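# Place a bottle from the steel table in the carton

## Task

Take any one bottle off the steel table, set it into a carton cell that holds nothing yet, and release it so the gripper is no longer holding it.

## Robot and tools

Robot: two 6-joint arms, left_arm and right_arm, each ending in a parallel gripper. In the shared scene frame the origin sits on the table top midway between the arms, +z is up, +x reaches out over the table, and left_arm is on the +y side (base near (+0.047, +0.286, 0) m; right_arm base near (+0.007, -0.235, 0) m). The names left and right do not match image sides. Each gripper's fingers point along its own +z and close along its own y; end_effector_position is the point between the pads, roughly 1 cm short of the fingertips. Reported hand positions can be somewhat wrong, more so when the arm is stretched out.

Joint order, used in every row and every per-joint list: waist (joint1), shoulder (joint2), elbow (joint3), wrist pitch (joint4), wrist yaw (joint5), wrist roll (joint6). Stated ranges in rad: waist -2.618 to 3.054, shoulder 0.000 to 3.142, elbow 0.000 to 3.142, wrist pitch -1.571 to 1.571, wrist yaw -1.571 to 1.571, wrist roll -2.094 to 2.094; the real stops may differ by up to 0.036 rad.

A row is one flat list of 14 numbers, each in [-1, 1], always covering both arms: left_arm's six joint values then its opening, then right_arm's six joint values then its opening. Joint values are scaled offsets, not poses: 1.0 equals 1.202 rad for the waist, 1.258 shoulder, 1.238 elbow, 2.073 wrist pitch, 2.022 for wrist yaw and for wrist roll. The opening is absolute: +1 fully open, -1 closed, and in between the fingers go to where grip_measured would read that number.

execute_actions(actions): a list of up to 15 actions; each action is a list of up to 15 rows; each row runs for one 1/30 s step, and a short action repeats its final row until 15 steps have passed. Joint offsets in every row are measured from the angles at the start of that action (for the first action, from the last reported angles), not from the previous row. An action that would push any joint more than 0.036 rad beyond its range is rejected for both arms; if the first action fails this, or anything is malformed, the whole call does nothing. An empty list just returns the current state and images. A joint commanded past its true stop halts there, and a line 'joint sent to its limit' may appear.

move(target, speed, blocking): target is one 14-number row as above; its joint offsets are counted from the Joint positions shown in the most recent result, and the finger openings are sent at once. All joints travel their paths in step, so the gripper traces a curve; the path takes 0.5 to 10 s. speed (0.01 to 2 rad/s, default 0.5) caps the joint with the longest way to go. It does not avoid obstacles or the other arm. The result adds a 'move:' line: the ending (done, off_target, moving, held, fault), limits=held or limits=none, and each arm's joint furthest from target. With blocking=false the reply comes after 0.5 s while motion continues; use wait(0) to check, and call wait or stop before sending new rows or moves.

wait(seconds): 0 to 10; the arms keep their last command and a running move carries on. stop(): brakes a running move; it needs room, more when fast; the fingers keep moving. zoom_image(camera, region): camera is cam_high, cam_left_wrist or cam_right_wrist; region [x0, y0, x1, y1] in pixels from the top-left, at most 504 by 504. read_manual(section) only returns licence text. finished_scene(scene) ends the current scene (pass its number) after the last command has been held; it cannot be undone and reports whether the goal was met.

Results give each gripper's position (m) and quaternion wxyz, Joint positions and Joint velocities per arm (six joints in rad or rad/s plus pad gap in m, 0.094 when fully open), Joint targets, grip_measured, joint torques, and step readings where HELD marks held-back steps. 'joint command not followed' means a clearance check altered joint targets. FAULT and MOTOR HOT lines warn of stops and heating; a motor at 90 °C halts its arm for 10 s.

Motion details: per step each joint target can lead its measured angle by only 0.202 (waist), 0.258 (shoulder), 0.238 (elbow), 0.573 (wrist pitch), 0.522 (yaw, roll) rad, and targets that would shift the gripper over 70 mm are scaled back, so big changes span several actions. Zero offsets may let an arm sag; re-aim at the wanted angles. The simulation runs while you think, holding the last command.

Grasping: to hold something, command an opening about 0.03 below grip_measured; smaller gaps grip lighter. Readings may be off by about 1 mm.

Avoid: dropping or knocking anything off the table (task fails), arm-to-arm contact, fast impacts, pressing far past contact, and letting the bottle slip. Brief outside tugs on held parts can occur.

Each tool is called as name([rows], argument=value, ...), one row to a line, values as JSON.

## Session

execute_actions(actions=[])

Scene clock: 0.00 s.
left_arm: end_effector_position=(+0.4053, +0.2392, +0.3919) grip_measured=+1.000 end_effector_quat_wxyz=(+0.580, +0.451, +0.481, +0.478) | right_arm: end_effector_position=(+0.5510, -0.5219, +0.2484) grip_measured=+1.000 end_effector_quat_wxyz=(+0.588, +0.755, +0.097, +0.274)
Joint names: [waist, shoulder, elbow, wrist pitch, wrist yaw, wrist roll]
Joint positions: left_arm=[-0.29   0.941  0.81   0.261 -0.132  1.46   0.094] | right_arm=[-0.356  2.11   1.654  0.247  0.697  2.014  0.094]
Joint velocities: left_arm=[ 0.002  0.002 -0.017 -0.007 -0.022 -0.007  0.   ] | right_arm=[-0.017  0.002 -0.007  0.022  0.022  0.022  0.   ]
Joint torques (N m, as the arm reports them, + toward a larger angle): no reading
Joint targets: left_arm=[-0.290 0.934 0.819 0.257 -0.132 1.455] | right_arm=[-0.356 2.098 1.664 0.241 0.701 2.004]
camera_calibration (this result's frames):
cam_left_wrist: T_world_to_cam=[[0.0844876, 0.0934705, -0.992031, 0.333151], [-0.463861, 0.884821, 0.0438637, -0.00886109], [0.88187, 0.456459, 0.118114, -0.389129], [0, 0, 0, 1]] pos_world=[0.310904, 0.154322, 0.376846]
cam_right_wrist: T_world_to_cam=[[0.1922, 0.241579, -0.951156, 0.263913], [0.278578, 0.915924, 0.288923, 0.252037], [0.940985, -0.320502, 0.108742, -0.587182], [0, 0, 0, 1]] pos_world=[0.431594, -0.482795, 0.242054]

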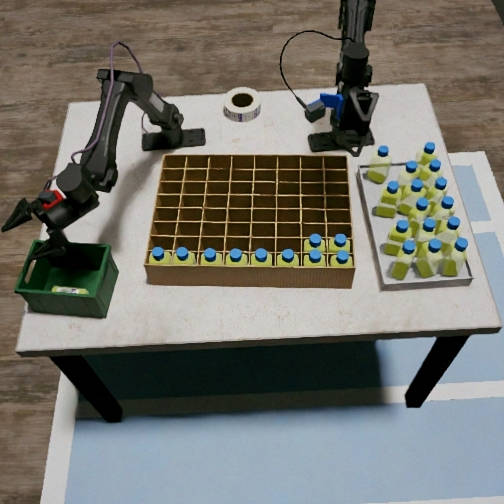

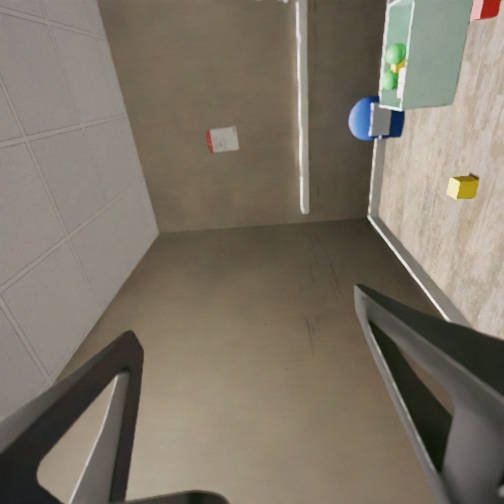

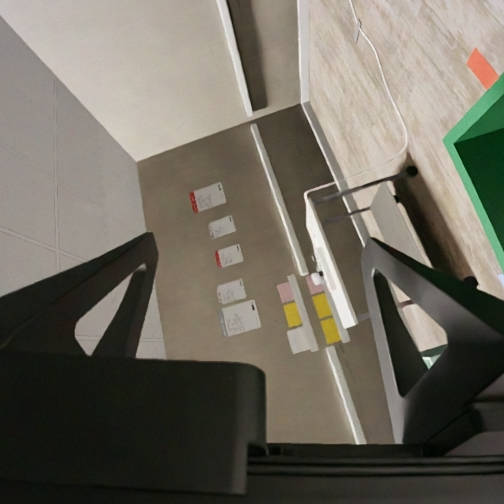

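zoom_image(camera="cam_high", region=[300, 130, 480, 310])

Region (300, 130, 480, 310) of cam_high's 504x504 image, scaled by 2.800, with more detail than that image has.

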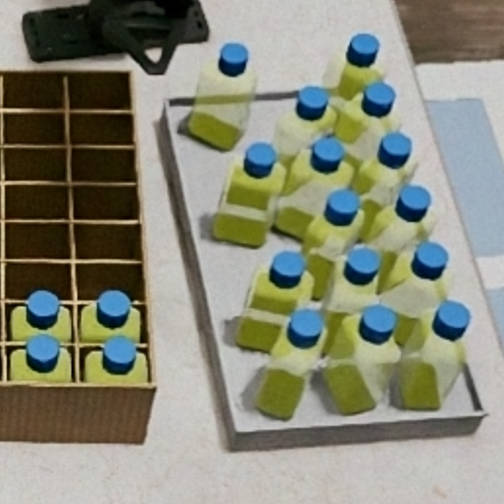

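move(target=[0.331,0.654,0.74,-0.856,0.065,0.153,0.3,0,0,0,0,0,0,1], speed=1.0)

Scene clock: 3.10 s.
left_arm: end_effector_position=(+0.3622, +0.3504, +0.1752) grip_measured=+0.301 end_effector_quat_wxyz=(-0.001, +0.708, +0.706, +0.011) | right_arm: end_effector_position=(+0.5510, -0.5219, +0.2483) grip_measured=+1.000 end_effector_quat_wxyz=(+0.588, +0.755, +0.096, +0.274)
Joint names: [waist, shoulder, elbow, wrist pitch, wrist yaw, wrist roll]
Joint positions: left_arm=[ 0.099  1.758  1.7   -1.495 -0.014  1.764  0.061] | right_arm=[-0.356  2.11   1.654  0.246  0.697  2.016  0.094]
Joint velocities: left_arm=[-0.002  0.002 -0.012 -0.037 -0.022 -0.066 -0.001] | right_arm=[-0.027  0.012 -0.017 -0.066 -0.007  0.037  0.   ]
Joint torques (N m, as the arm reports them, + toward a larger angle): left_arm=[ 0.71 -8.52  8.86  0.24  0.1   0.06] | right_arm=[  0.01 -13.56   6.71   1.91   0.1   -0.03]
Joint targets: left_arm=[0.108 1.763 1.727 -1.513 -0.001 1.769] | right_arm=[-0.356 2.110 1.654 0.246 0.697 2.014]
move: off_target (left_arm); limits=none; left_arm: farthest joint: the elbow, 0.026 radians from its target (0.916 radians at the start); right_arm: farthest joint: the wrist roll, 0.002 radians from its target (0.000 radians at the start)
camera_calibration (this result's frames):
cam_left_wrist: T_world_to_cam=[[-0.973375, 0.225541, 0.0408915, 0.267313], [0.212817, 0.822966, 0.526722, -0.425775], [0.085145, 0.5214, -0.849054, 0.0590448], [0, 0, 0, 1]] pos_world=[0.34578, 0.259322, 0.263466]
cam_right_wrist: T_world_to_cam=[[0.193757, 0.242764, -0.950539, 0.263448], [0.278464, 0.915441, 0.290562, 0.251462], [0.9407, -0.320989, 0.109772, -0.58751], [0, 0, 0, 1]] pos_world=[0.431602, -0.482739, 0.241844]

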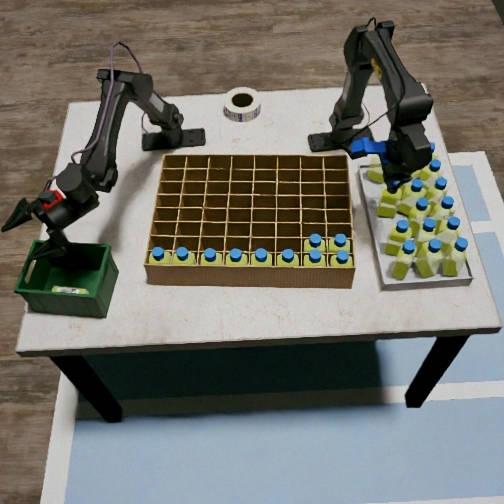

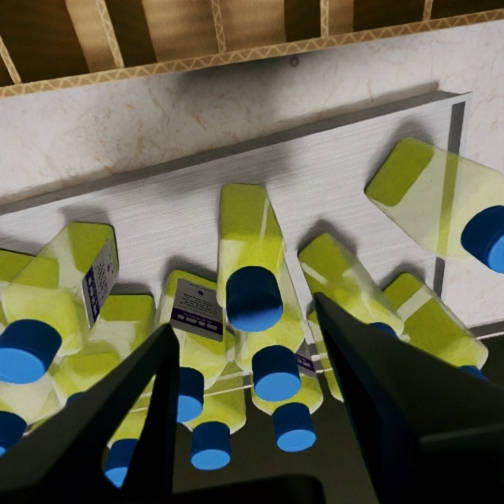

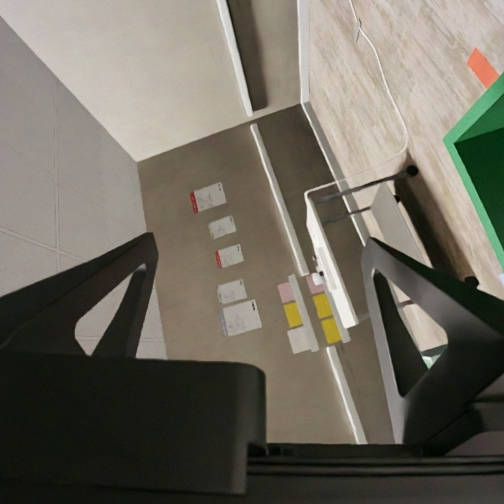

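move(target=[0.07,0.026,-0.028,0.022,0.013,0.143,0.1,0,0,0,0,0,0,1], speed=0.4)

Scene clock: 4.87 s.
left_arm: end_effector_position=(+0.3641, +0.3733, +0.1620) grip_measured=+0.101 end_effector_quat_wxyz=(+0.002, +0.778, +0.629, +0.006) | right_arm: end_effector_position=(+0.5510, -0.5219, +0.2483) grip_measured=+1.000 end_effector_quat_wxyz=(+0.587, +0.755, +0.096, +0.275)
Joint names: [waist, shoulder, elbow, wrist pitch, wrist yaw, wrist roll]
Joint positions: left_arm=[ 0.173  1.784  1.678 -1.453 -0.001  2.048  0.052] | right_arm=[-0.356  2.11   1.654  0.246  0.697  2.018  0.094]
Joint velocities: left_arm=[ 0.017 -0.012  0.012 -0.007 -0.022 -0.022  0.   ] | right_arm=[-0.012  0.007 -0.002 -0.007  0.051 -0.007  0.   ]
Joint torques (N m, as the arm reports them, + toward a larger angle): left_arm=[ 0.68 -8.62  5.52  0.46  0.09  0.06] | right_arm=[ -0.03 -13.59   6.71   1.9    0.11  -0.03]
Joint targets: left_arm=[0.183 1.791 1.665 -1.450 0.012 2.053] | right_arm=[-0.356 2.110 1.654 0.246 0.697 2.016]
move: done; limits=none; left_arm: farthest joint: the wrist yaw, 0.014 radians from its target (0.027 radians at the start); right_arm: farthest joint: the wrist roll, 0.002 radians from its target (0.000 radians at the start)
camera_calibration (this result's frames):
cam_left_wrist: T_world_to_cam=[[-0.905046, 0.423174, 0.0426116, 0.165572], [0.382406, 0.765792, 0.517038, -0.476844], [0.186165, 0.484238, -0.854901, 0.0137478], [0, 0, 0, 1]] pos_world=[0.329639, 0.288441, 0.251244]
cam_right_wrist: T_world_to_cam=[[0.195661, 0.243841, -0.949873, 0.262795], [0.278241, 0.914987, 0.292199, 0.250942], [0.940372, -0.321465, 0.111181, -0.587927], [0, 0, 0, 1]] pos_world=[0.431629, -0.482687, 0.241663]

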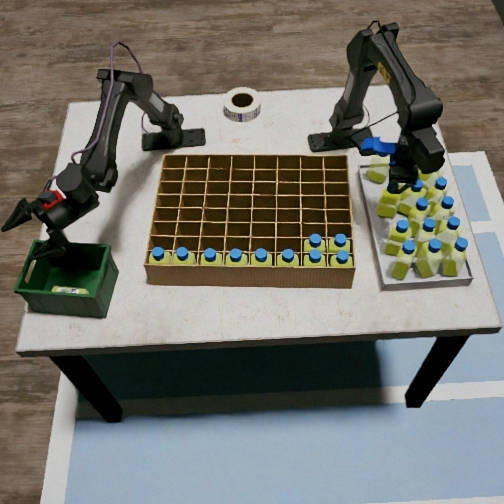

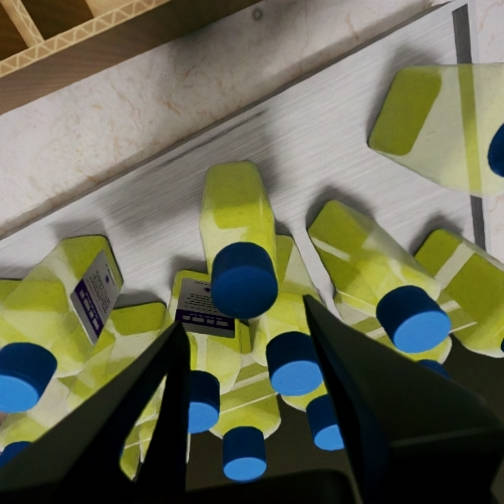

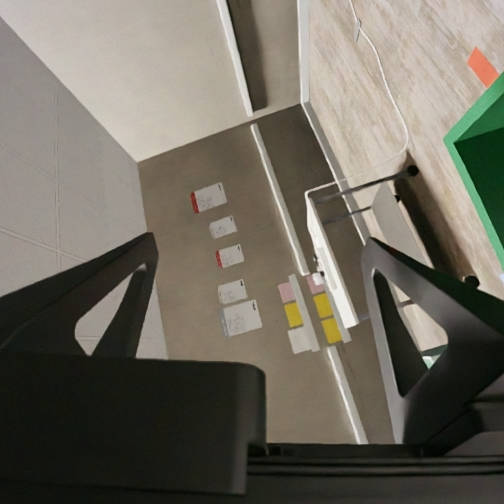

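move(target=[0,0,-0.111,0.052,0,0,0.1,0,0,0,0,0,0,1], speed=0.2)

move(target=[0,0,0,0,0,0,-0.46,0,0,0,0,0,0,1])

Scene clock: 6.37 s.
left_arm: end_effector_position=(+0.3613, +0.3725, +0.1306) grip_measured=+0.101 end_effector_quat_wxyz=(-0.002, +0.778, +0.628, -0.004) | right_arm: end_effector_position=(+0.5510, -0.5219, +0.2483) grip_measured=+1.000 end_effector_quat_wxyz=(+0.587, +0.755, +0.095, +0.276)
Joint names: [waist, shoulder, elbow, wrist pitch, wrist yaw, wrist roll]
Joint positions: left_arm=[ 0.173  1.784  1.553 -1.349 -0.001  2.048  0.052] | right_arm=[-0.356  2.11   1.654  0.246  0.697  2.021  0.094]
Joint velocities: left_arm=[ 0.002  0.007  0.007 -0.007 -0.037  0.007 -0.001] | right_arm=[ 0.002 -0.007 -0.007  0.051 -0.051  0.037  0.   ]
Joint torques (N m, as the arm reports them, + toward a larger angle): left_arm=[-0.06 -9.33  5.51  0.39 -0.03  0.  ] | right_arm=[  0.03 -13.55   6.71   1.9    0.09  -0.03]
Joint targets: left_arm=[0.173 1.784 1.540 -1.345 -0.001 2.048] | right_arm=[-0.356 2.110 1.654 0.246 0.697 2.018]
move: done; limits=none; left_arm: farthest joint: the elbow, 0.012 radians from its target (0.137 radians at the start); right_arm: farthest joint: the wrist roll, 0.003 radians from its target (0.000 radians at the start)
camera_calibration (this result's frames):
cam_left_wrist: T_world_to_cam=[[-0.90372, 0.424137, 0.058294, 0.161839], [0.39315, 0.768264, 0.505177, -0.462245], [0.169479, 0.479457, -0.861045, -0.00357724], [0, 0, 0, 1]] pos_world=[0.328595, 0.288199, 0.221001]
cam_right_wrist: T_world_to_cam=[[0.197564, 0.244916, -0.949202, 0.262141], [0.278014, 0.914532, 0.293835, 0.250423], [0.940041, -0.321943, 0.112588, -0.588344], [0, 0, 0, 1]] pos_world=[0.431656, -0.482636, 0.241483]

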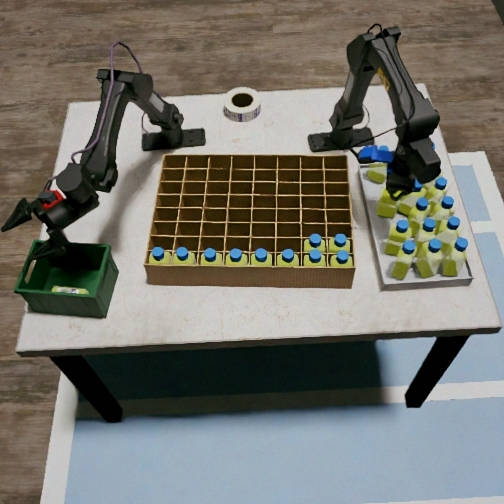

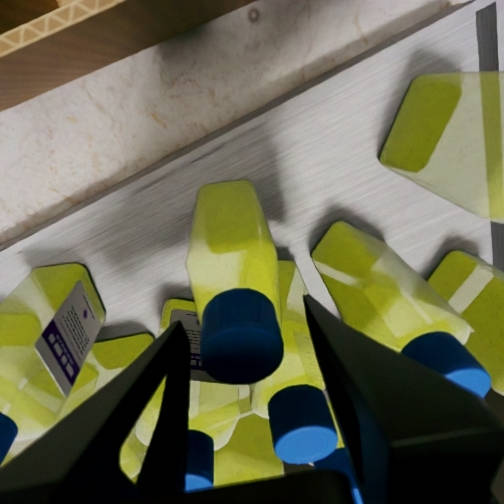

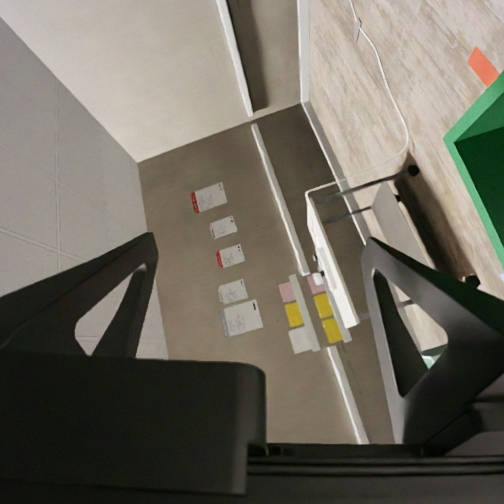

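Scene clock: 6.87 s.
left_arm: end_effector_position=(+0.3645, +0.3728, +0.1320) grip_measured=-0.431 end_effector_quat_wxyz=(+0.002, +0.778, +0.628, +0.003) | right_arm: end_effector_position=(+0.5510, -0.5219, +0.2483) grip_measured=+1.000 end_effector_quat_wxyz=(+0.587, +0.756, +0.094, +0.276)
Joint names: [waist, shoulder, elbow, wrist pitch, wrist yaw, wrist roll]
Joint positions: left_arm=[ 0.173  1.78   1.554 -1.337  0.002  2.048  0.027] | right_arm=[-0.356  2.11   1.654  0.246  0.697  2.023  0.094]
Joint velocities: left_arm=[ 0.012  0.017 -0.007  0.007 -0.066  0.037 -0.001] | right_arm=[-0.027 -0.002  0.007 -0.007 -0.095 -0.081  0.   ]
Joint torques (N m, as the arm reports them, + toward a larger angle): left_arm=[ 0.01 -8.98  6.57  0.27 -0.08  0.  ] | right_arm=[  0.01 -13.61   6.71   1.9    0.1   -0.05]
Joint targets: left_arm=[0.173 1.783 1.553 -1.349 -0.001 2.048] | right_arm=[-0.356 2.110 1.654 0.246 0.697 2.021]
move: done; limits=none; left_arm: farthest joint: the wrist pitch, 0.012 radians from its target (0.000 radians at the start); right_arm: farthest joint: the wrist roll, 0.002 radians from its target (0.000 radians at the start)
camera_calibration (this result's frames):
cam_left_wrist: T_world_to_cam=[[-0.904569, 0.424066, 0.0438391, 0.166773], [0.384687, 0.767568, 0.512695, -0.46207], [0.183767, 0.480632, -0.857451, -0.00923707], [0, 0, 0, 1]] pos_world=[0.330307, 0.288387, 0.221669]
cam_right_wrist: T_world_to_cam=[[0.199466, 0.245989, -0.948527, 0.261486], [0.277785, 0.914075, 0.29547, 0.249905], [0.939707, -0.322422, 0.113994, -0.588759], [0, 0, 0, 1]] pos_world=[0.431684, -0.482584, 0.241302]

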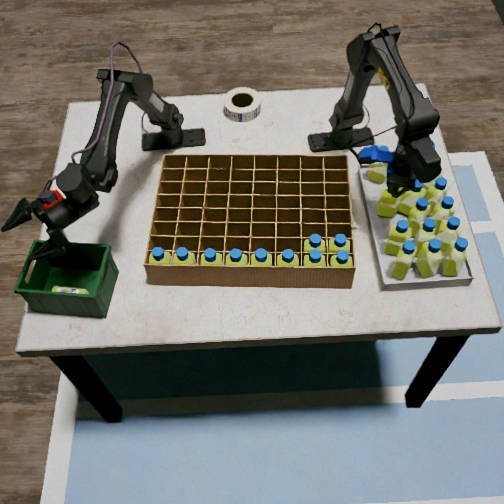

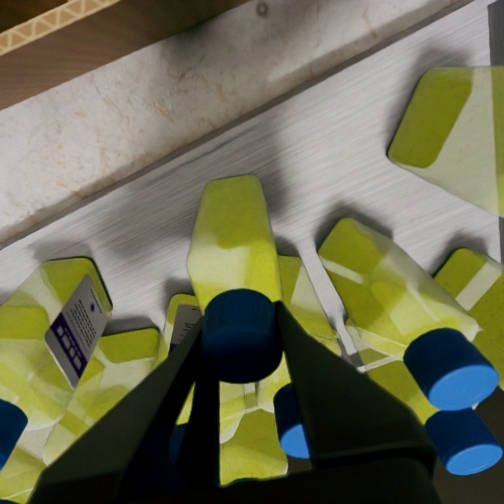

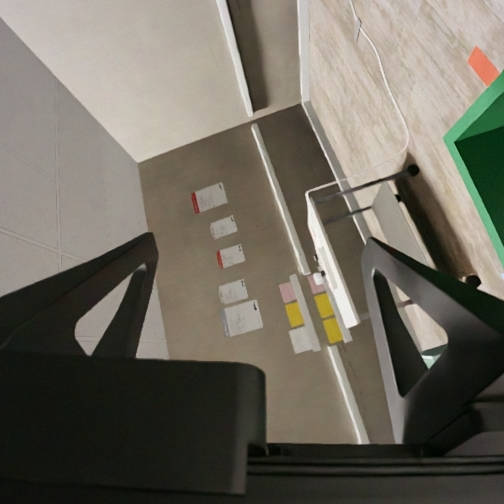

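move(target=[0,-0.15,0.236,-0.112,0,0,-0.47,0,0,0,0,0,0,1], speed=0.4)

move(target=[-0.65,-0.22,-0.235,0,0,-0.515,-0.47,0,0,0,0,0,0,1], speed=0.7)

zoom_image(camera="cam_high", region=[250, 130, 370, 250])

Scene clock: 8.63 s.
left_arm: end_effector_position=(+0.3497, +0.3688, +0.2515) grip_measured=-0.431 end_effector_quat_wxyz=(+0.048, +0.773, +0.624, +0.106) | right_arm: end_effector_position=(+0.5510, -0.5219, +0.2483) grip_measured=+1.000 end_effector_quat_wxyz=(+0.586, +0.756, +0.093, +0.277)
Joint names: [waist, shoulder, elbow, wrist pitch, wrist yaw, wrist roll]
Joint positions: left_arm=[ 0.173  1.607  1.821 -1.551  0.002  2.048  0.027] | right_arm=[-0.356  2.11   1.654  0.246  0.697  2.025  0.094]
Joint velocities: left_arm=[-0.022  0.007 -0.002 -0.051 -0.037 -0.022  0.002] | right_arm=[-0.002  0.002 -0.002 -0.007  0.022 -0.022  0.   ]
Joint torques (N m, as the arm reports them, + toward a larger angle): left_arm=[-0.01 -8.49  8.56  0.73 -0.06  0.  ] | right_arm=[  0.03 -13.56   6.73   1.92   0.11  -0.05]
Joint targets: left_arm=[0.173 1.592 1.846 -1.563 0.002 2.048] | right_arm=[-0.356 2.110 1.654 0.246 0.697 2.023]
joint sent to its limit (left arm) — the command would take the wrist pitch past its lower limit, so that joint was sent only as far as its limit.
move: off_target (left_arm); limits=none; left_arm: farthest joint: the elbow, 0.025 radians from its target (0.292 radians at the start); right_arm: farthest joint: the wrist roll, 0.002 radians from its target (0.000 radians at the start)
camera_calibration (this result's frames):
cam_left_wrist: T_world_to_cam=[[-0.89539, 0.426568, -0.127734, 0.188831], [0.259886, 0.733561, 0.627971, -0.487345], [0.361573, 0.529083, -0.767683, -0.00468622], [0, 0, 0, 1]] pos_world=[0.297426, 0.279427, 0.326561]
cam_right_wrist: T_world_to_cam=[[0.201366, 0.247061, -0.947846, 0.260829], [0.277552, 0.913616, 0.297103, 0.249388], [0.93937, -0.322903, 0.115399, -0.589174], [0, 0, 0, 1]] pos_world=[0.431712, -0.482532, 0.241122]

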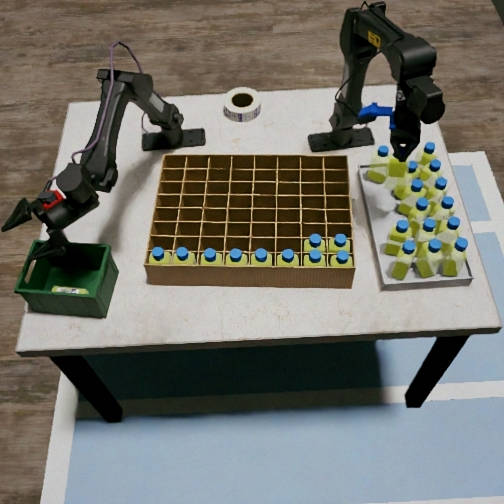

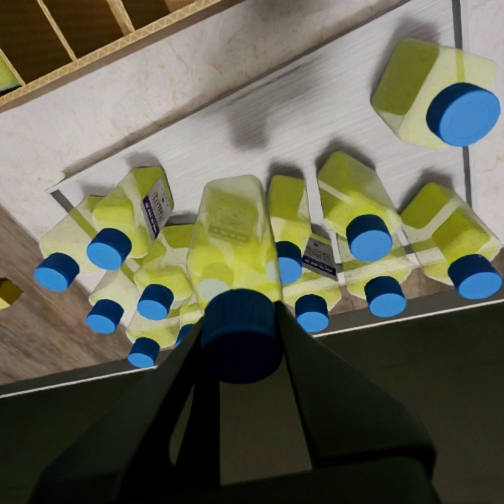

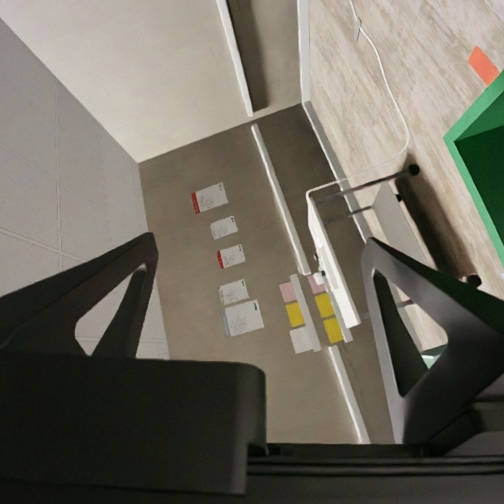

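Scene clock: 10.97 s.
left_arm: end_effector_position=(+0.2611, +0.1691, +0.2369) grip_measured=-0.431 end_effector_quat_wxyz=(+0.098, +0.685, +0.721, +0.027) | right_arm: end_effector_position=(+0.5510, -0.5219, +0.2483) grip_measured=+1.000 end_effector_quat_wxyz=(+0.586, +0.756, +0.092, +0.278)
Joint names: [waist, shoulder, elbow, wrist pitch, wrist yaw, wrist roll]
Joint positions: left_arm=[-0.598  1.356  1.539 -1.551 -0.002  1.013  0.027] | right_arm=[-0.356  2.11   1.654  0.246  0.697  2.027  0.094]
Joint velocities: left_arm=[ 0.007 -0.007 -0.002  0.022 -0.007  0.066 -0.001] | right_arm=[ 0.012 -0.002  0.002 -0.037  0.037 -0.051  0.   ]
Joint torques (N m, as the arm reports them, + toward a larger angle): left_arm=[-0.69 -6.78  5.67  0.79  0.02 -0.04] | right_arm=[  0.01 -13.58   6.72   1.9    0.1   -0.04]
Joint targets: left_arm=[-0.608 1.330 1.530 -1.552 0.002 1.007] | right_arm=[-0.356 2.110 1.654 0.246 0.697 2.025]
move: off_target (left_arm); limits=none; left_arm: farthest joint: the shoulder, 0.025 radians from its target (0.276 radians at the start); right_arm: farthest joint: the wrist roll, 0.002 radians from its target (0.000 radians at the start)
camera_calibration (this result's frames):
cam_left_wrist: T_world_to_cam=[[-0.975352, 0.169623, -0.141123, 0.260335], [0.0895265, 0.888775, 0.449515, -0.248102], [0.201675, 0.425801, -0.882055, 0.208087], [0, 0, 0, 1]] pos_world=[0.234164, 0.0877445, 0.331809]
cam_right_wrist: T_world_to_cam=[[0.203266, 0.248131, -0.947161, 0.260171], [0.277315, 0.913155, 0.298736, 0.248872], [0.939031, -0.323385, 0.116803, -0.589587], [0, 0, 0, 1]] pos_world=[0.43174, -0.48248, 0.240942]

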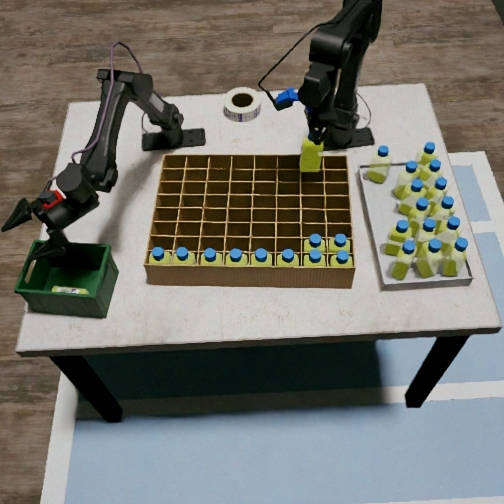

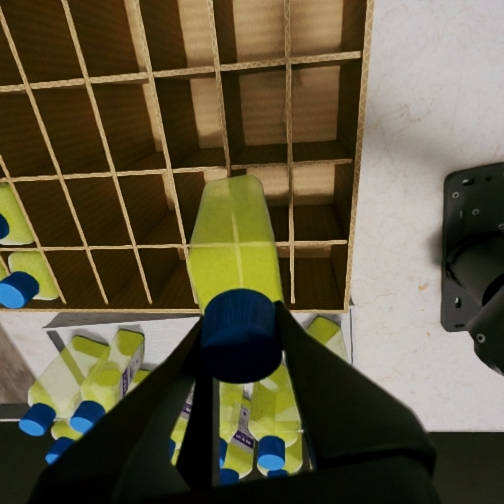

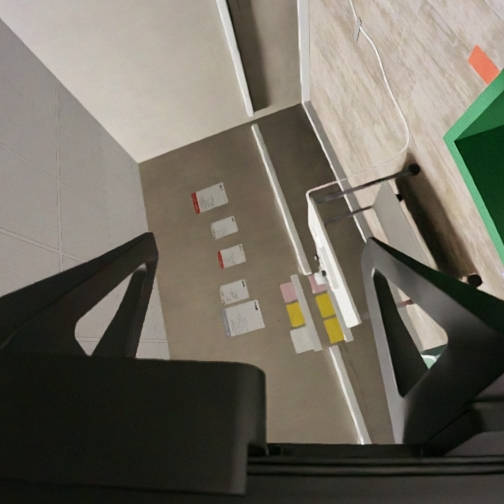

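Region (250, 130, 370, 250) of cam_high's 504x504 image, scaled by 4.200, with more detail than that image has.

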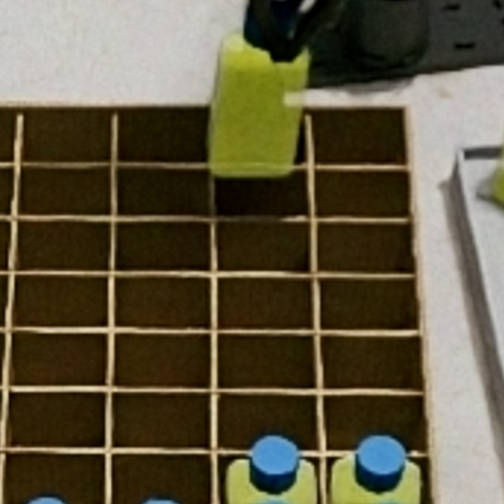

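move(target=[0.016,0.042,-0.054,0,0,0,-0.47,0,0,0,0,0,0,1], speed=0.15)

zoom_image(camera="cam_high", region=[250, 130, 370, 250])

Scene clock: 13.00 s.
left_arm: end_effector_position=(+0.2582, +0.1727, +0.2084) grip_measured=-0.430 end_effector_quat_wxyz=(+0.042, +0.685, +0.727, +0.012) | right_arm: end_effector_position=(+0.5510, -0.5219, +0.2483) grip_measured=+1.000 end_effector_quat_wxyz=(+0.586, +0.756, +0.091, +0.278)
Joint names: [waist, shoulder, elbow, wrist pitch, wrist yaw, wrist roll]
Joint positions: left_arm=[-0.591  1.408  1.477 -1.551 -0.002  1.013  0.027] | right_arm=[-0.356  2.11   1.654  0.246  0.697  2.03   0.094]
Joint velocities: left_arm=[-0.012 -0.017  0.002 -0.007 -0.051  0.007 -0.   ] | right_arm=[-0.002  0.007  0.012 -0.066 -0.007 -0.037  0.   ]
Joint torques (N m, as the arm reports them, + toward a larger angle): left_arm=[ 0.89 -5.14  6.04  0.57 -0.06  0.01] | right_arm=[  0.01 -13.62   6.72   1.91   0.11  -0.04]
Joint targets: left_arm=[-0.579 1.408 1.472 -1.551 -0.002 1.014] | right_arm=[-0.356 2.110 1.654 0.246 0.697 2.027]
move: done; limits=none; left_arm: farthest joint: the waist, 0.012 radians from its target (0.020 radians at the start); right_arm: farthest joint: the wrist roll, 0.003 radians from its target (0.000 radians at the start)
camera_calibration (this result's frames):
cam_left_wrist: T_world_to_cam=[[-0.985464, 0.166577, -0.0333691, 0.233599], [0.129542, 0.863873, 0.486767, -0.252113], [0.109911, 0.475369, -0.872894, 0.195236], [0, 0, 0, 1]] pos_world=[0.241404, 0.0860717, 0.300936]
cam_right_wrist: T_world_to_cam=[[0.205165, 0.2492, -0.946471, 0.259511], [0.277076, 0.912693, 0.300368, 0.248358], [0.938688, -0.323869, 0.118206, -0.589999], [0, 0, 0, 1]] pos_world=[0.431769, -0.482427, 0.240762]

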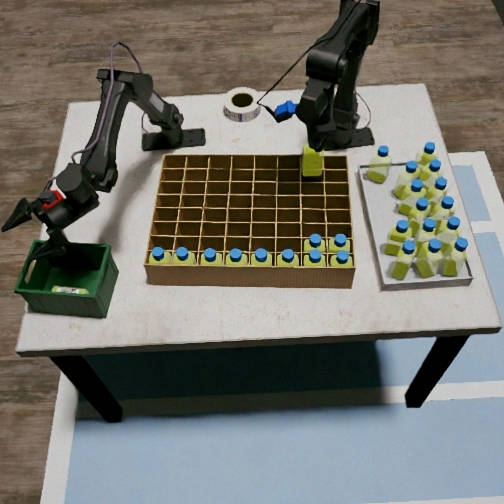

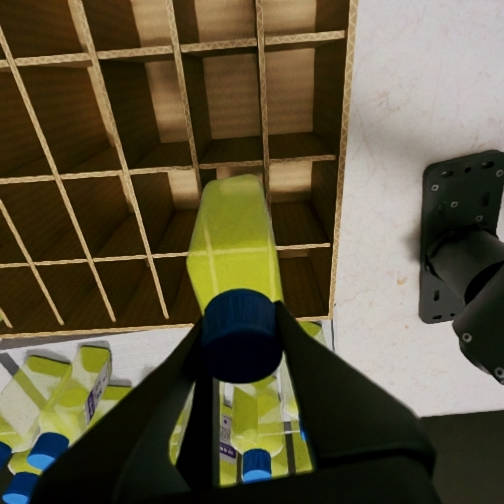

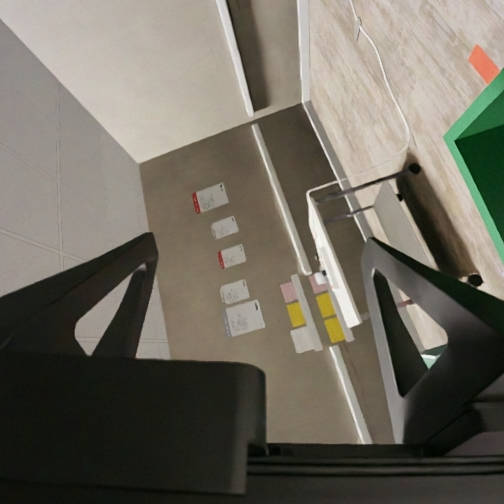

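Region (250, 130, 370, 250) of cam_high's 504x504 image, scaled by 4.200, with more detail than that image has.

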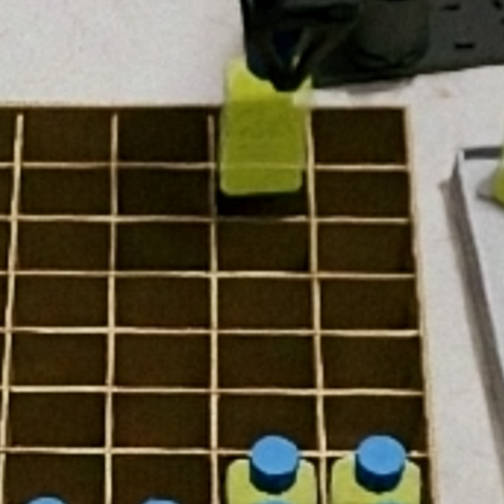

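move(target=[0,0.085,0.033,0,0,0.022,-0.47,0,0,0,0,0,0,1], speed=0.1)

zoom_image(camera="cam_high", region=[250, 130, 370, 250])

Scene clock: 14.63 s.
left_arm: end_effector_position=(+0.2669, +0.1681, +0.1869) grip_measured=-0.430 end_effector_quat_wxyz=(-0.004, +0.700, +0.715, +0.000) | right_arm: end_effector_position=(+0.5510, -0.5219, +0.2483) grip_measured=+1.000 end_effector_quat_wxyz=(+0.585, +0.756, +0.090, +0.279)
Joint names: [waist, shoulder, elbow, wrist pitch, wrist yaw, wrist roll]
Joint positions: left_arm=[-0.591  1.512  1.485 -1.551 -0.003  1.052  0.027] | right_arm=[-0.356  2.11   1.654  0.246  0.697  2.032  0.094]
Joint velocities: left_arm=[-0.002  0.002  0.002  0.037 -0.007 -0.051  0.001] | right_arm=[-0.007 -0.002 -0.007 -0.022 -0.066  0.007  0.   ]
Joint torques (N m, as the arm reports them, + toward a larger angle): left_arm=[-0.02 -5.96  9.31  0.36 -0.02  0.09] | right_arm=[ -0.02 -13.58   6.75   1.92   0.11  -0.03]
Joint targets: left_arm=[-0.591 1.515 1.518 -1.551 -0.002 1.057] | right_arm=[-0.356 2.110 1.654 0.246 0.697 2.030]
move: off_target (left_arm); limits=none; left_arm: farthest joint: the elbow, 0.033 radians from its target (0.041 radians at the start); right_arm: farthest joint: the wrist roll, 0.002 radians from its target (0.000 radians at the start)
camera_calibration (this result's frames):
cam_left_wrist: T_world_to_cam=[[-0.977314, 0.203814, 0.0575898, 0.216772], [0.204088, 0.833588, 0.513302, -0.258527], [0.0566116, 0.51341, -0.856274, 0.182446], [0, 0, 0, 1]] pos_world=[0.254288, 0.0776545, 0.276442]
cam_right_wrist: T_world_to_cam=[[0.207063, 0.250267, -0.945775, 0.258849], [0.276833, 0.912228, 0.301999, 0.247844], [0.938343, -0.324355, 0.119607, -0.59041], [0, 0, 0, 1]] pos_world=[0.431798, -0.482374, 0.240582]

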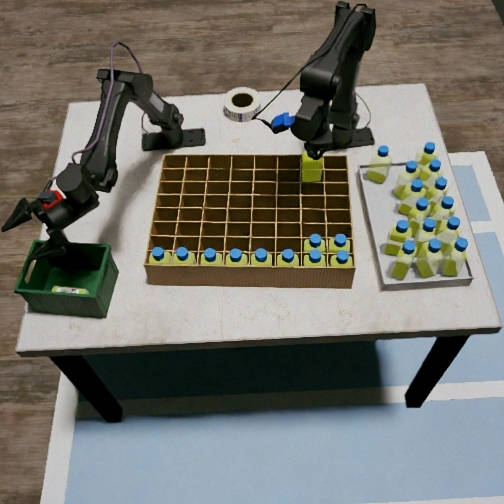

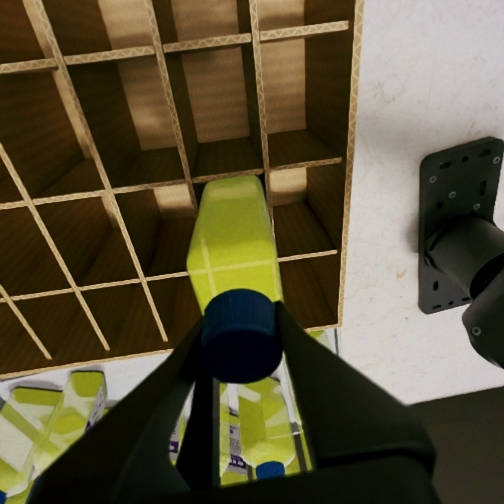

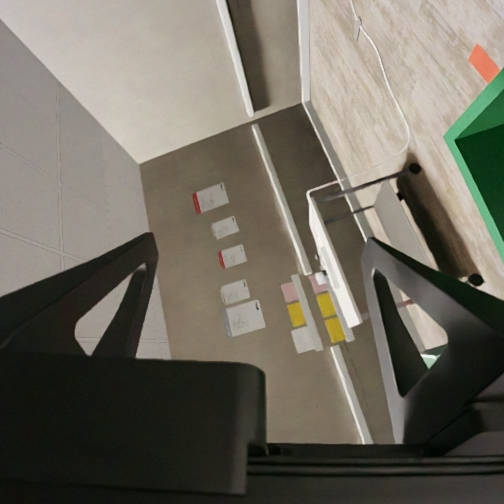

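Region (250, 130, 370, 250) of cam_high's 504x504 image, scaled by 4.200, with more detail than that image has.

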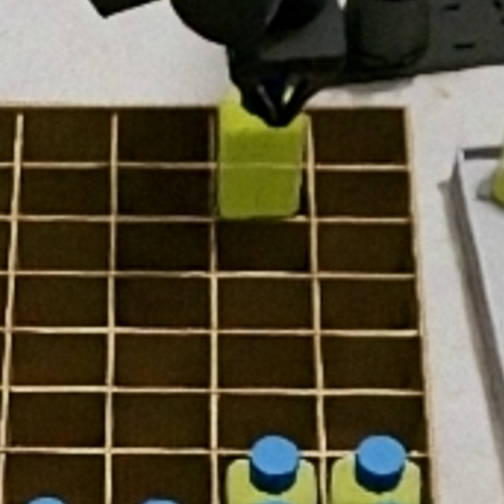

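move(target=[0.021,-0.024,-0.089,0.047,0,0,-0.47,0,0,0,0,0,0,1], speed=0.1)

Scene clock: 16.40 s.
left_arm: end_effector_position=(+0.2698, +0.1703, +0.1616) grip_measured=-0.430 end_effector_quat_wxyz=(-0.009, +0.695, +0.719, -0.001) | right_arm: end_effector_position=(+0.5510, -0.5219, +0.2483) grip_measured=+1.000 end_effector_quat_wxyz=(+0.585, +0.756, +0.090, +0.280)
Joint names: [waist, shoulder, elbow, wrist pitch, wrist yaw, wrist roll]
Joint positions: left_arm=[-0.577  1.512  1.383 -1.46  -0.003  1.052  0.027] | right_arm=[-0.356  2.11   1.654  0.246  0.697  2.034  0.094]
Joint velocities: left_arm=[-0.017  0.007  0.002 -0.022  0.007 -0.037 -0.001] | right_arm=[-0.007  0.002  0.027  0.022 -0.037 -0.022  0.   ]
Joint torques (N m, as the arm reports them, + toward a larger angle): left_arm=[ 0.81 -9.01  5.86  0.4  -0.05 -0.01] | right_arm=[  0.06 -13.58   6.74   1.9    0.1   -0.04]
Joint targets: left_arm=[-0.565 1.482 1.374 -1.453 -0.003 1.052] | right_arm=[-0.356 2.110 1.654 0.246 0.697 2.032]
move: off_target (left_arm); limits=none; left_arm: farthest joint: the shoulder, 0.031 radians from its target (0.031 radians at the start); right_arm: farthest joint: the wrist roll, 0.002 radians from its target (0.000 radians at the start)
camera_calibration (this result's frames):
cam_left_wrist: T_world_to_cam=[[-0.979283, 0.190809, 0.0678002, 0.221656], [0.198122, 0.833606, 0.515605, -0.246764], [0.0418635, 0.518356, -0.85414, 0.162246], [0, 0, 0, 1]] pos_world=[0.259161, 0.0793085, 0.250785]
cam_right_wrist: T_world_to_cam=[[0.208645, 0.251156, -0.945192, 0.258297], [0.276628, 0.91184, 0.303357, 0.247417], [0.938053, -0.324761, 0.120774, -0.590752], [0, 0, 0, 1]] pos_world=[0.431822, -0.48233, 0.240432]

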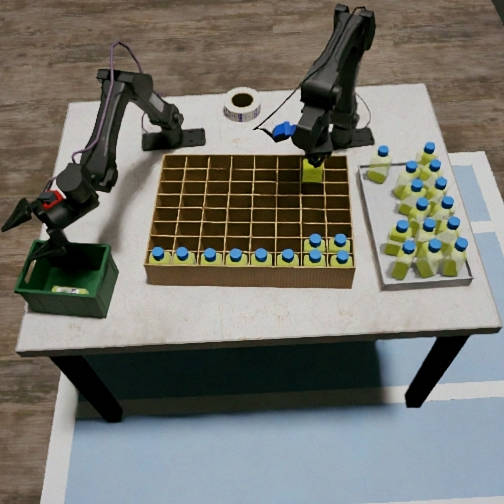

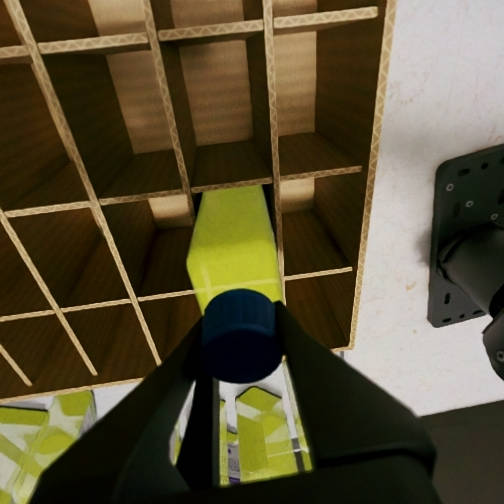

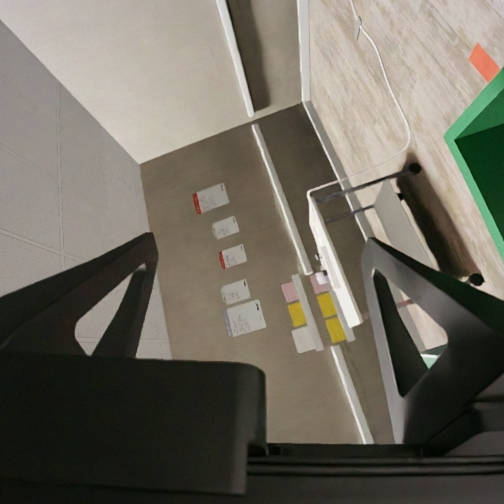

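Down .042 more.

move(target=[0,-0.015,-0.142,0.085,0,0,-0.47,0,0,0,0,0,0,1], speed=0.12)

move(target=[0,-0.015,0,0,0,0,-0.1,0,0,0,0,0,0,1])

move(target=[0,-0.015,0.18,-0.09,0,0,-0.1,0,0,0,0,0,0,1], speed=0.4)

Scene clock: 18.33 s.
left_arm: end_effector_position=(+0.2704, +0.1700, +0.1195) grip_measured=-0.430 end_effector_quat_wxyz=(-0.010, +0.695, +0.719, -0.001) | right_arm: end_effector_position=(+0.5510, -0.5219, +0.2483) grip_measured=+1.000 end_effector_quat_wxyz=(+0.585, +0.756, +0.089, +0.280)
Joint names: [waist, shoulder, elbow, wrist pitch, wrist yaw, wrist roll]
Joint positions: left_arm=[-0.577  1.512  1.216 -1.294 -0.003  1.052  0.027] | right_arm=[-0.356  2.11   1.654  0.246  0.697  2.036  0.094]
Joint velocities: left_arm=[-0.017 -0.002  0.002 -0.051  0.066  0.037 -0.   ] | right_arm=[ 0.022  0.002 -0.002  0.022  0.037  0.007  0.   ]
Joint torques (N m, as the arm reports them, + toward a larger angle): left_arm=[-0.08 -8.02  5.83  0.46 -0.04 -0.02] | right_arm=[ -0.02 -13.58   6.75   1.9    0.11  -0.04]
Joint targets: left_arm=[-0.577 1.493 1.207 -1.283 -0.003 1.052] | right_arm=[-0.356 2.110 1.654 0.246 0.697 2.034]
move: done; limits=none; left_arm: farthest joint: the shoulder, 0.019 radians from its target (0.019 radians at the start); right_arm: farthest joint: the wrist roll, 0.002 radians from its target (0.000 radians at the start)
camera_calibration (this result's frames):
cam_left_wrist: T_world_to_cam=[[-0.979167, 0.190748, 0.0696223, 0.224902], [0.198993, 0.833148, 0.516011, -0.225136], [0.0404223, 0.519115, -0.853748, 0.12666], [0, 0, 0, 1]] pos_world=[0.259897, 0.0789211, 0.20865]
cam_right_wrist: T_world_to_cam=[[0.210541, 0.25222, -0.944488, 0.257633], [0.27638, 0.911371, 0.304986, 0.246905], [0.937703, -0.325249, 0.122172, -0.591161], [0, 0, 0, 1]] pos_world=[0.431852, -0.482277, 0.240252]

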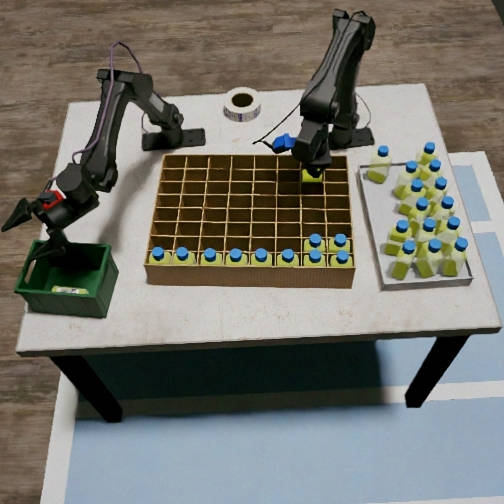

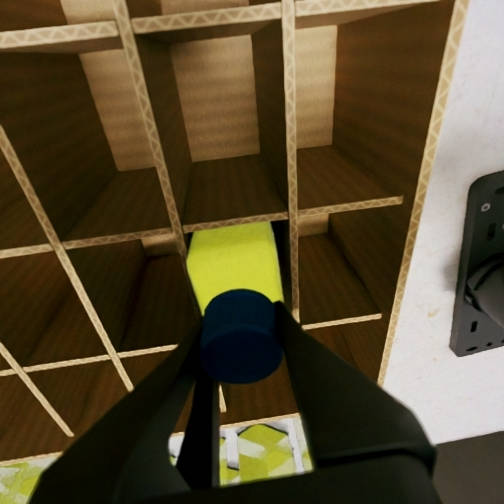

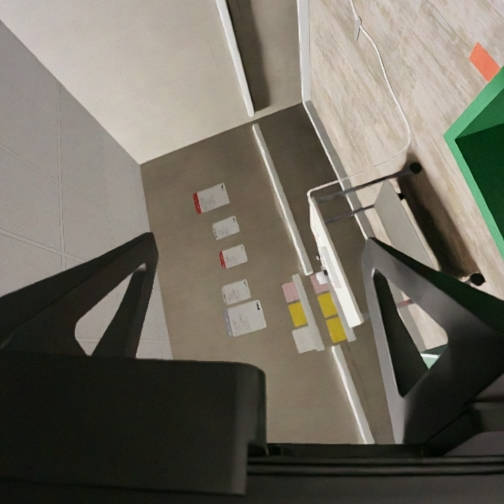

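Scene clock: 19.03 s.
left_arm: end_effector_position=(+0.2703, +0.1701, +0.1195) grip_measured=-0.101 end_effector_quat_wxyz=(-0.010, +0.695, +0.719, -0.001) | right_arm: end_effector_position=(+0.5510, -0.5219, +0.2483) grip_measured=+1.000 end_effector_quat_wxyz=(+0.584, +0.756, +0.088, +0.281)
Joint names: [waist, shoulder, elbow, wrist pitch, wrist yaw, wrist roll]
Joint positions: left_arm=[-0.577  1.512  1.216 -1.295 -0.003  1.052  0.042] | right_arm=[-0.356  2.11   1.654  0.246  0.697  2.038  0.094]
Joint velocities: left_arm=[ 0.012  0.007  0.002  0.037 -0.022 -0.037  0.   ] | right_arm=[ 0.017 -0.007 -0.007 -0.007  0.022  0.095  0.   ]
Joint torques (N m, as the arm reports them, + toward a larger angle): left_arm=[ 0.01 -8.05  6.56  0.35 -0.04  0.  ] | right_arm=[ -0.02 -13.58   6.73   1.92   0.11  -0.05]
Joint targets: left_arm=[-0.577 1.493 1.216 -1.294 -0.003 1.052] | right_arm=[-0.356 2.110 1.654 0.246 0.697 2.036]
move: done; limits=none; left_arm: farthest joint: the shoulder, 0.019 radians from its target (0.019 radians at the start); right_arm: farthest joint: the wrist roll, 0.002 radians from its target (0.000 radians at the start)
camera_calibration (this result's frames):
cam_left_wrist: T_world_to_cam=[[-0.979154, 0.19072, 0.0698771, 0.224801], [0.199082, 0.83288, 0.516408, -0.22524], [0.0402899, 0.519554, -0.853487, 0.126539], [0, 0, 0, 1]] pos_world=[0.259858, 0.0789796, 0.208607]
cam_right_wrist: T_world_to_cam=[[0.212436, 0.253283, -0.943779, 0.256967], [0.276128, 0.910902, 0.306614, 0.246395], [0.93735, -0.325739, 0.12357, -0.59157], [0, 0, 0, 1]] pos_world=[0.431882, -0.482224, 0.240073]

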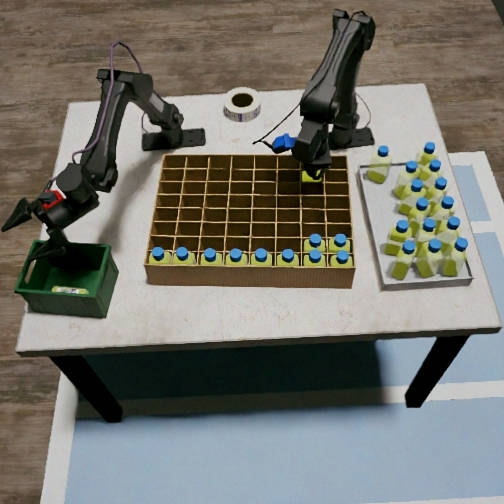

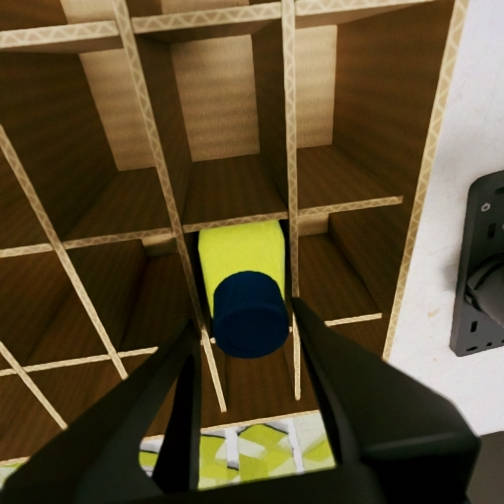

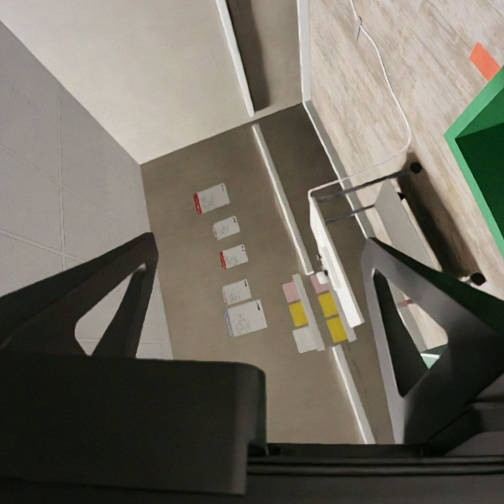

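Scene clock: 20.30 s.
left_arm: end_effector_position=(+0.2743, +0.1680, +0.1695) grip_measured=-0.101 end_effector_quat_wxyz=(+0.002, +0.695, +0.719, +0.002) | right_arm: end_effector_position=(+0.5510, -0.5219, +0.2483) grip_measured=+1.000 end_effector_quat_wxyz=(+0.584, +0.756, +0.087, +0.282)
Joint names: [waist, shoulder, elbow, wrist pitch, wrist yaw, wrist roll]
Joint positions: left_arm=[-0.577  1.512  1.414 -1.467 -0.003  1.052  0.042] | right_arm=[-0.356  2.11   1.654  0.246  0.697  2.041  0.094]
Joint velocities: left_arm=[-0.002 -0.012  0.007 -0.037 -0.037 -0.007 -0.001] | right_arm=[ 0.027 -0.007 -0.017 -0.095 -0.037  0.007  0.   ]
Joint torques (N m, as the arm reports them, + toward a larger angle): left_arm=[-0.03 -8.03  8.59  0.27 -0.06 -0.01] | right_arm=[  0.01 -13.56   6.74   1.9    0.11  -0.02]
Joint targets: left_arm=[-0.577 1.493 1.438 -1.481 -0.003 1.052] | right_arm=[-0.356 2.110 1.654 0.246 0.697 2.039]
move: off_target (left_arm); limits=none; left_arm: farthest joint: the elbow, 0.024 radians from its target (0.223 radians at the start); right_arm: farthest joint: the wrist roll, 0.003 radians from its target (0.000 radians at the start)
camera_calibration (this result's frames):
cam_left_wrist: T_world_to_cam=[[-0.980504, 0.19143, 0.0443474, 0.230184], [0.186949, 0.839269, 0.510565, -0.246837], [0.0605183, 0.508902, -0.858695, 0.167224], [0, 0, 0, 1]] pos_world=[0.261722, 0.0779982, 0.259412]
cam_right_wrist: T_world_to_cam=[[0.214331, 0.254344, -0.943065, 0.2563], [0.275872, 0.91043, 0.30824, 0.245885], [0.936994, -0.326231, 0.124967, -0.591977], [0, 0, 0, 1]] pos_world=[0.431912, -0.482171, 0.239893]

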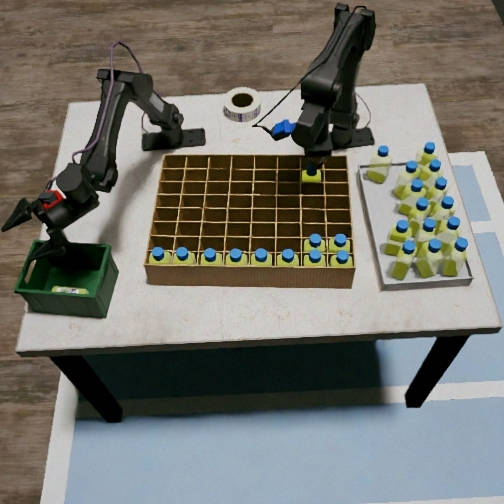

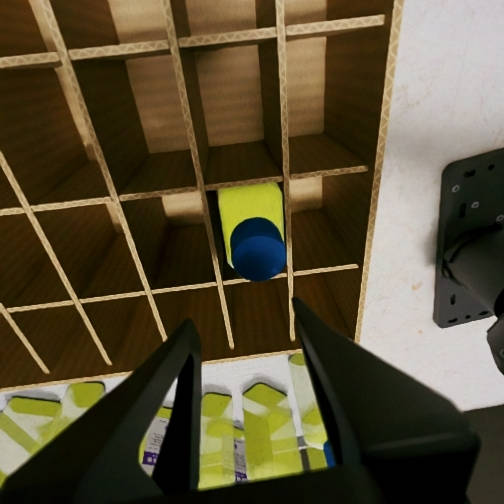

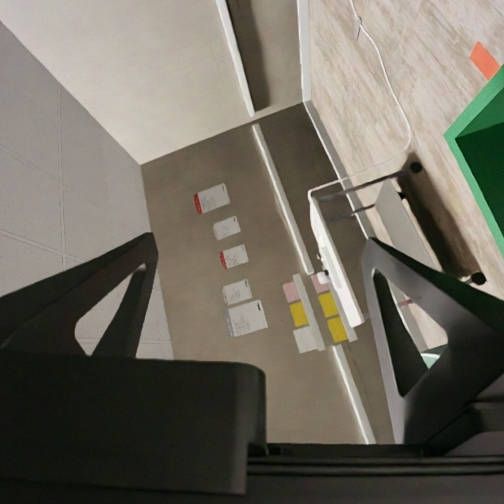

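finished_scene(scene=2)

The scene is finished: the task was done.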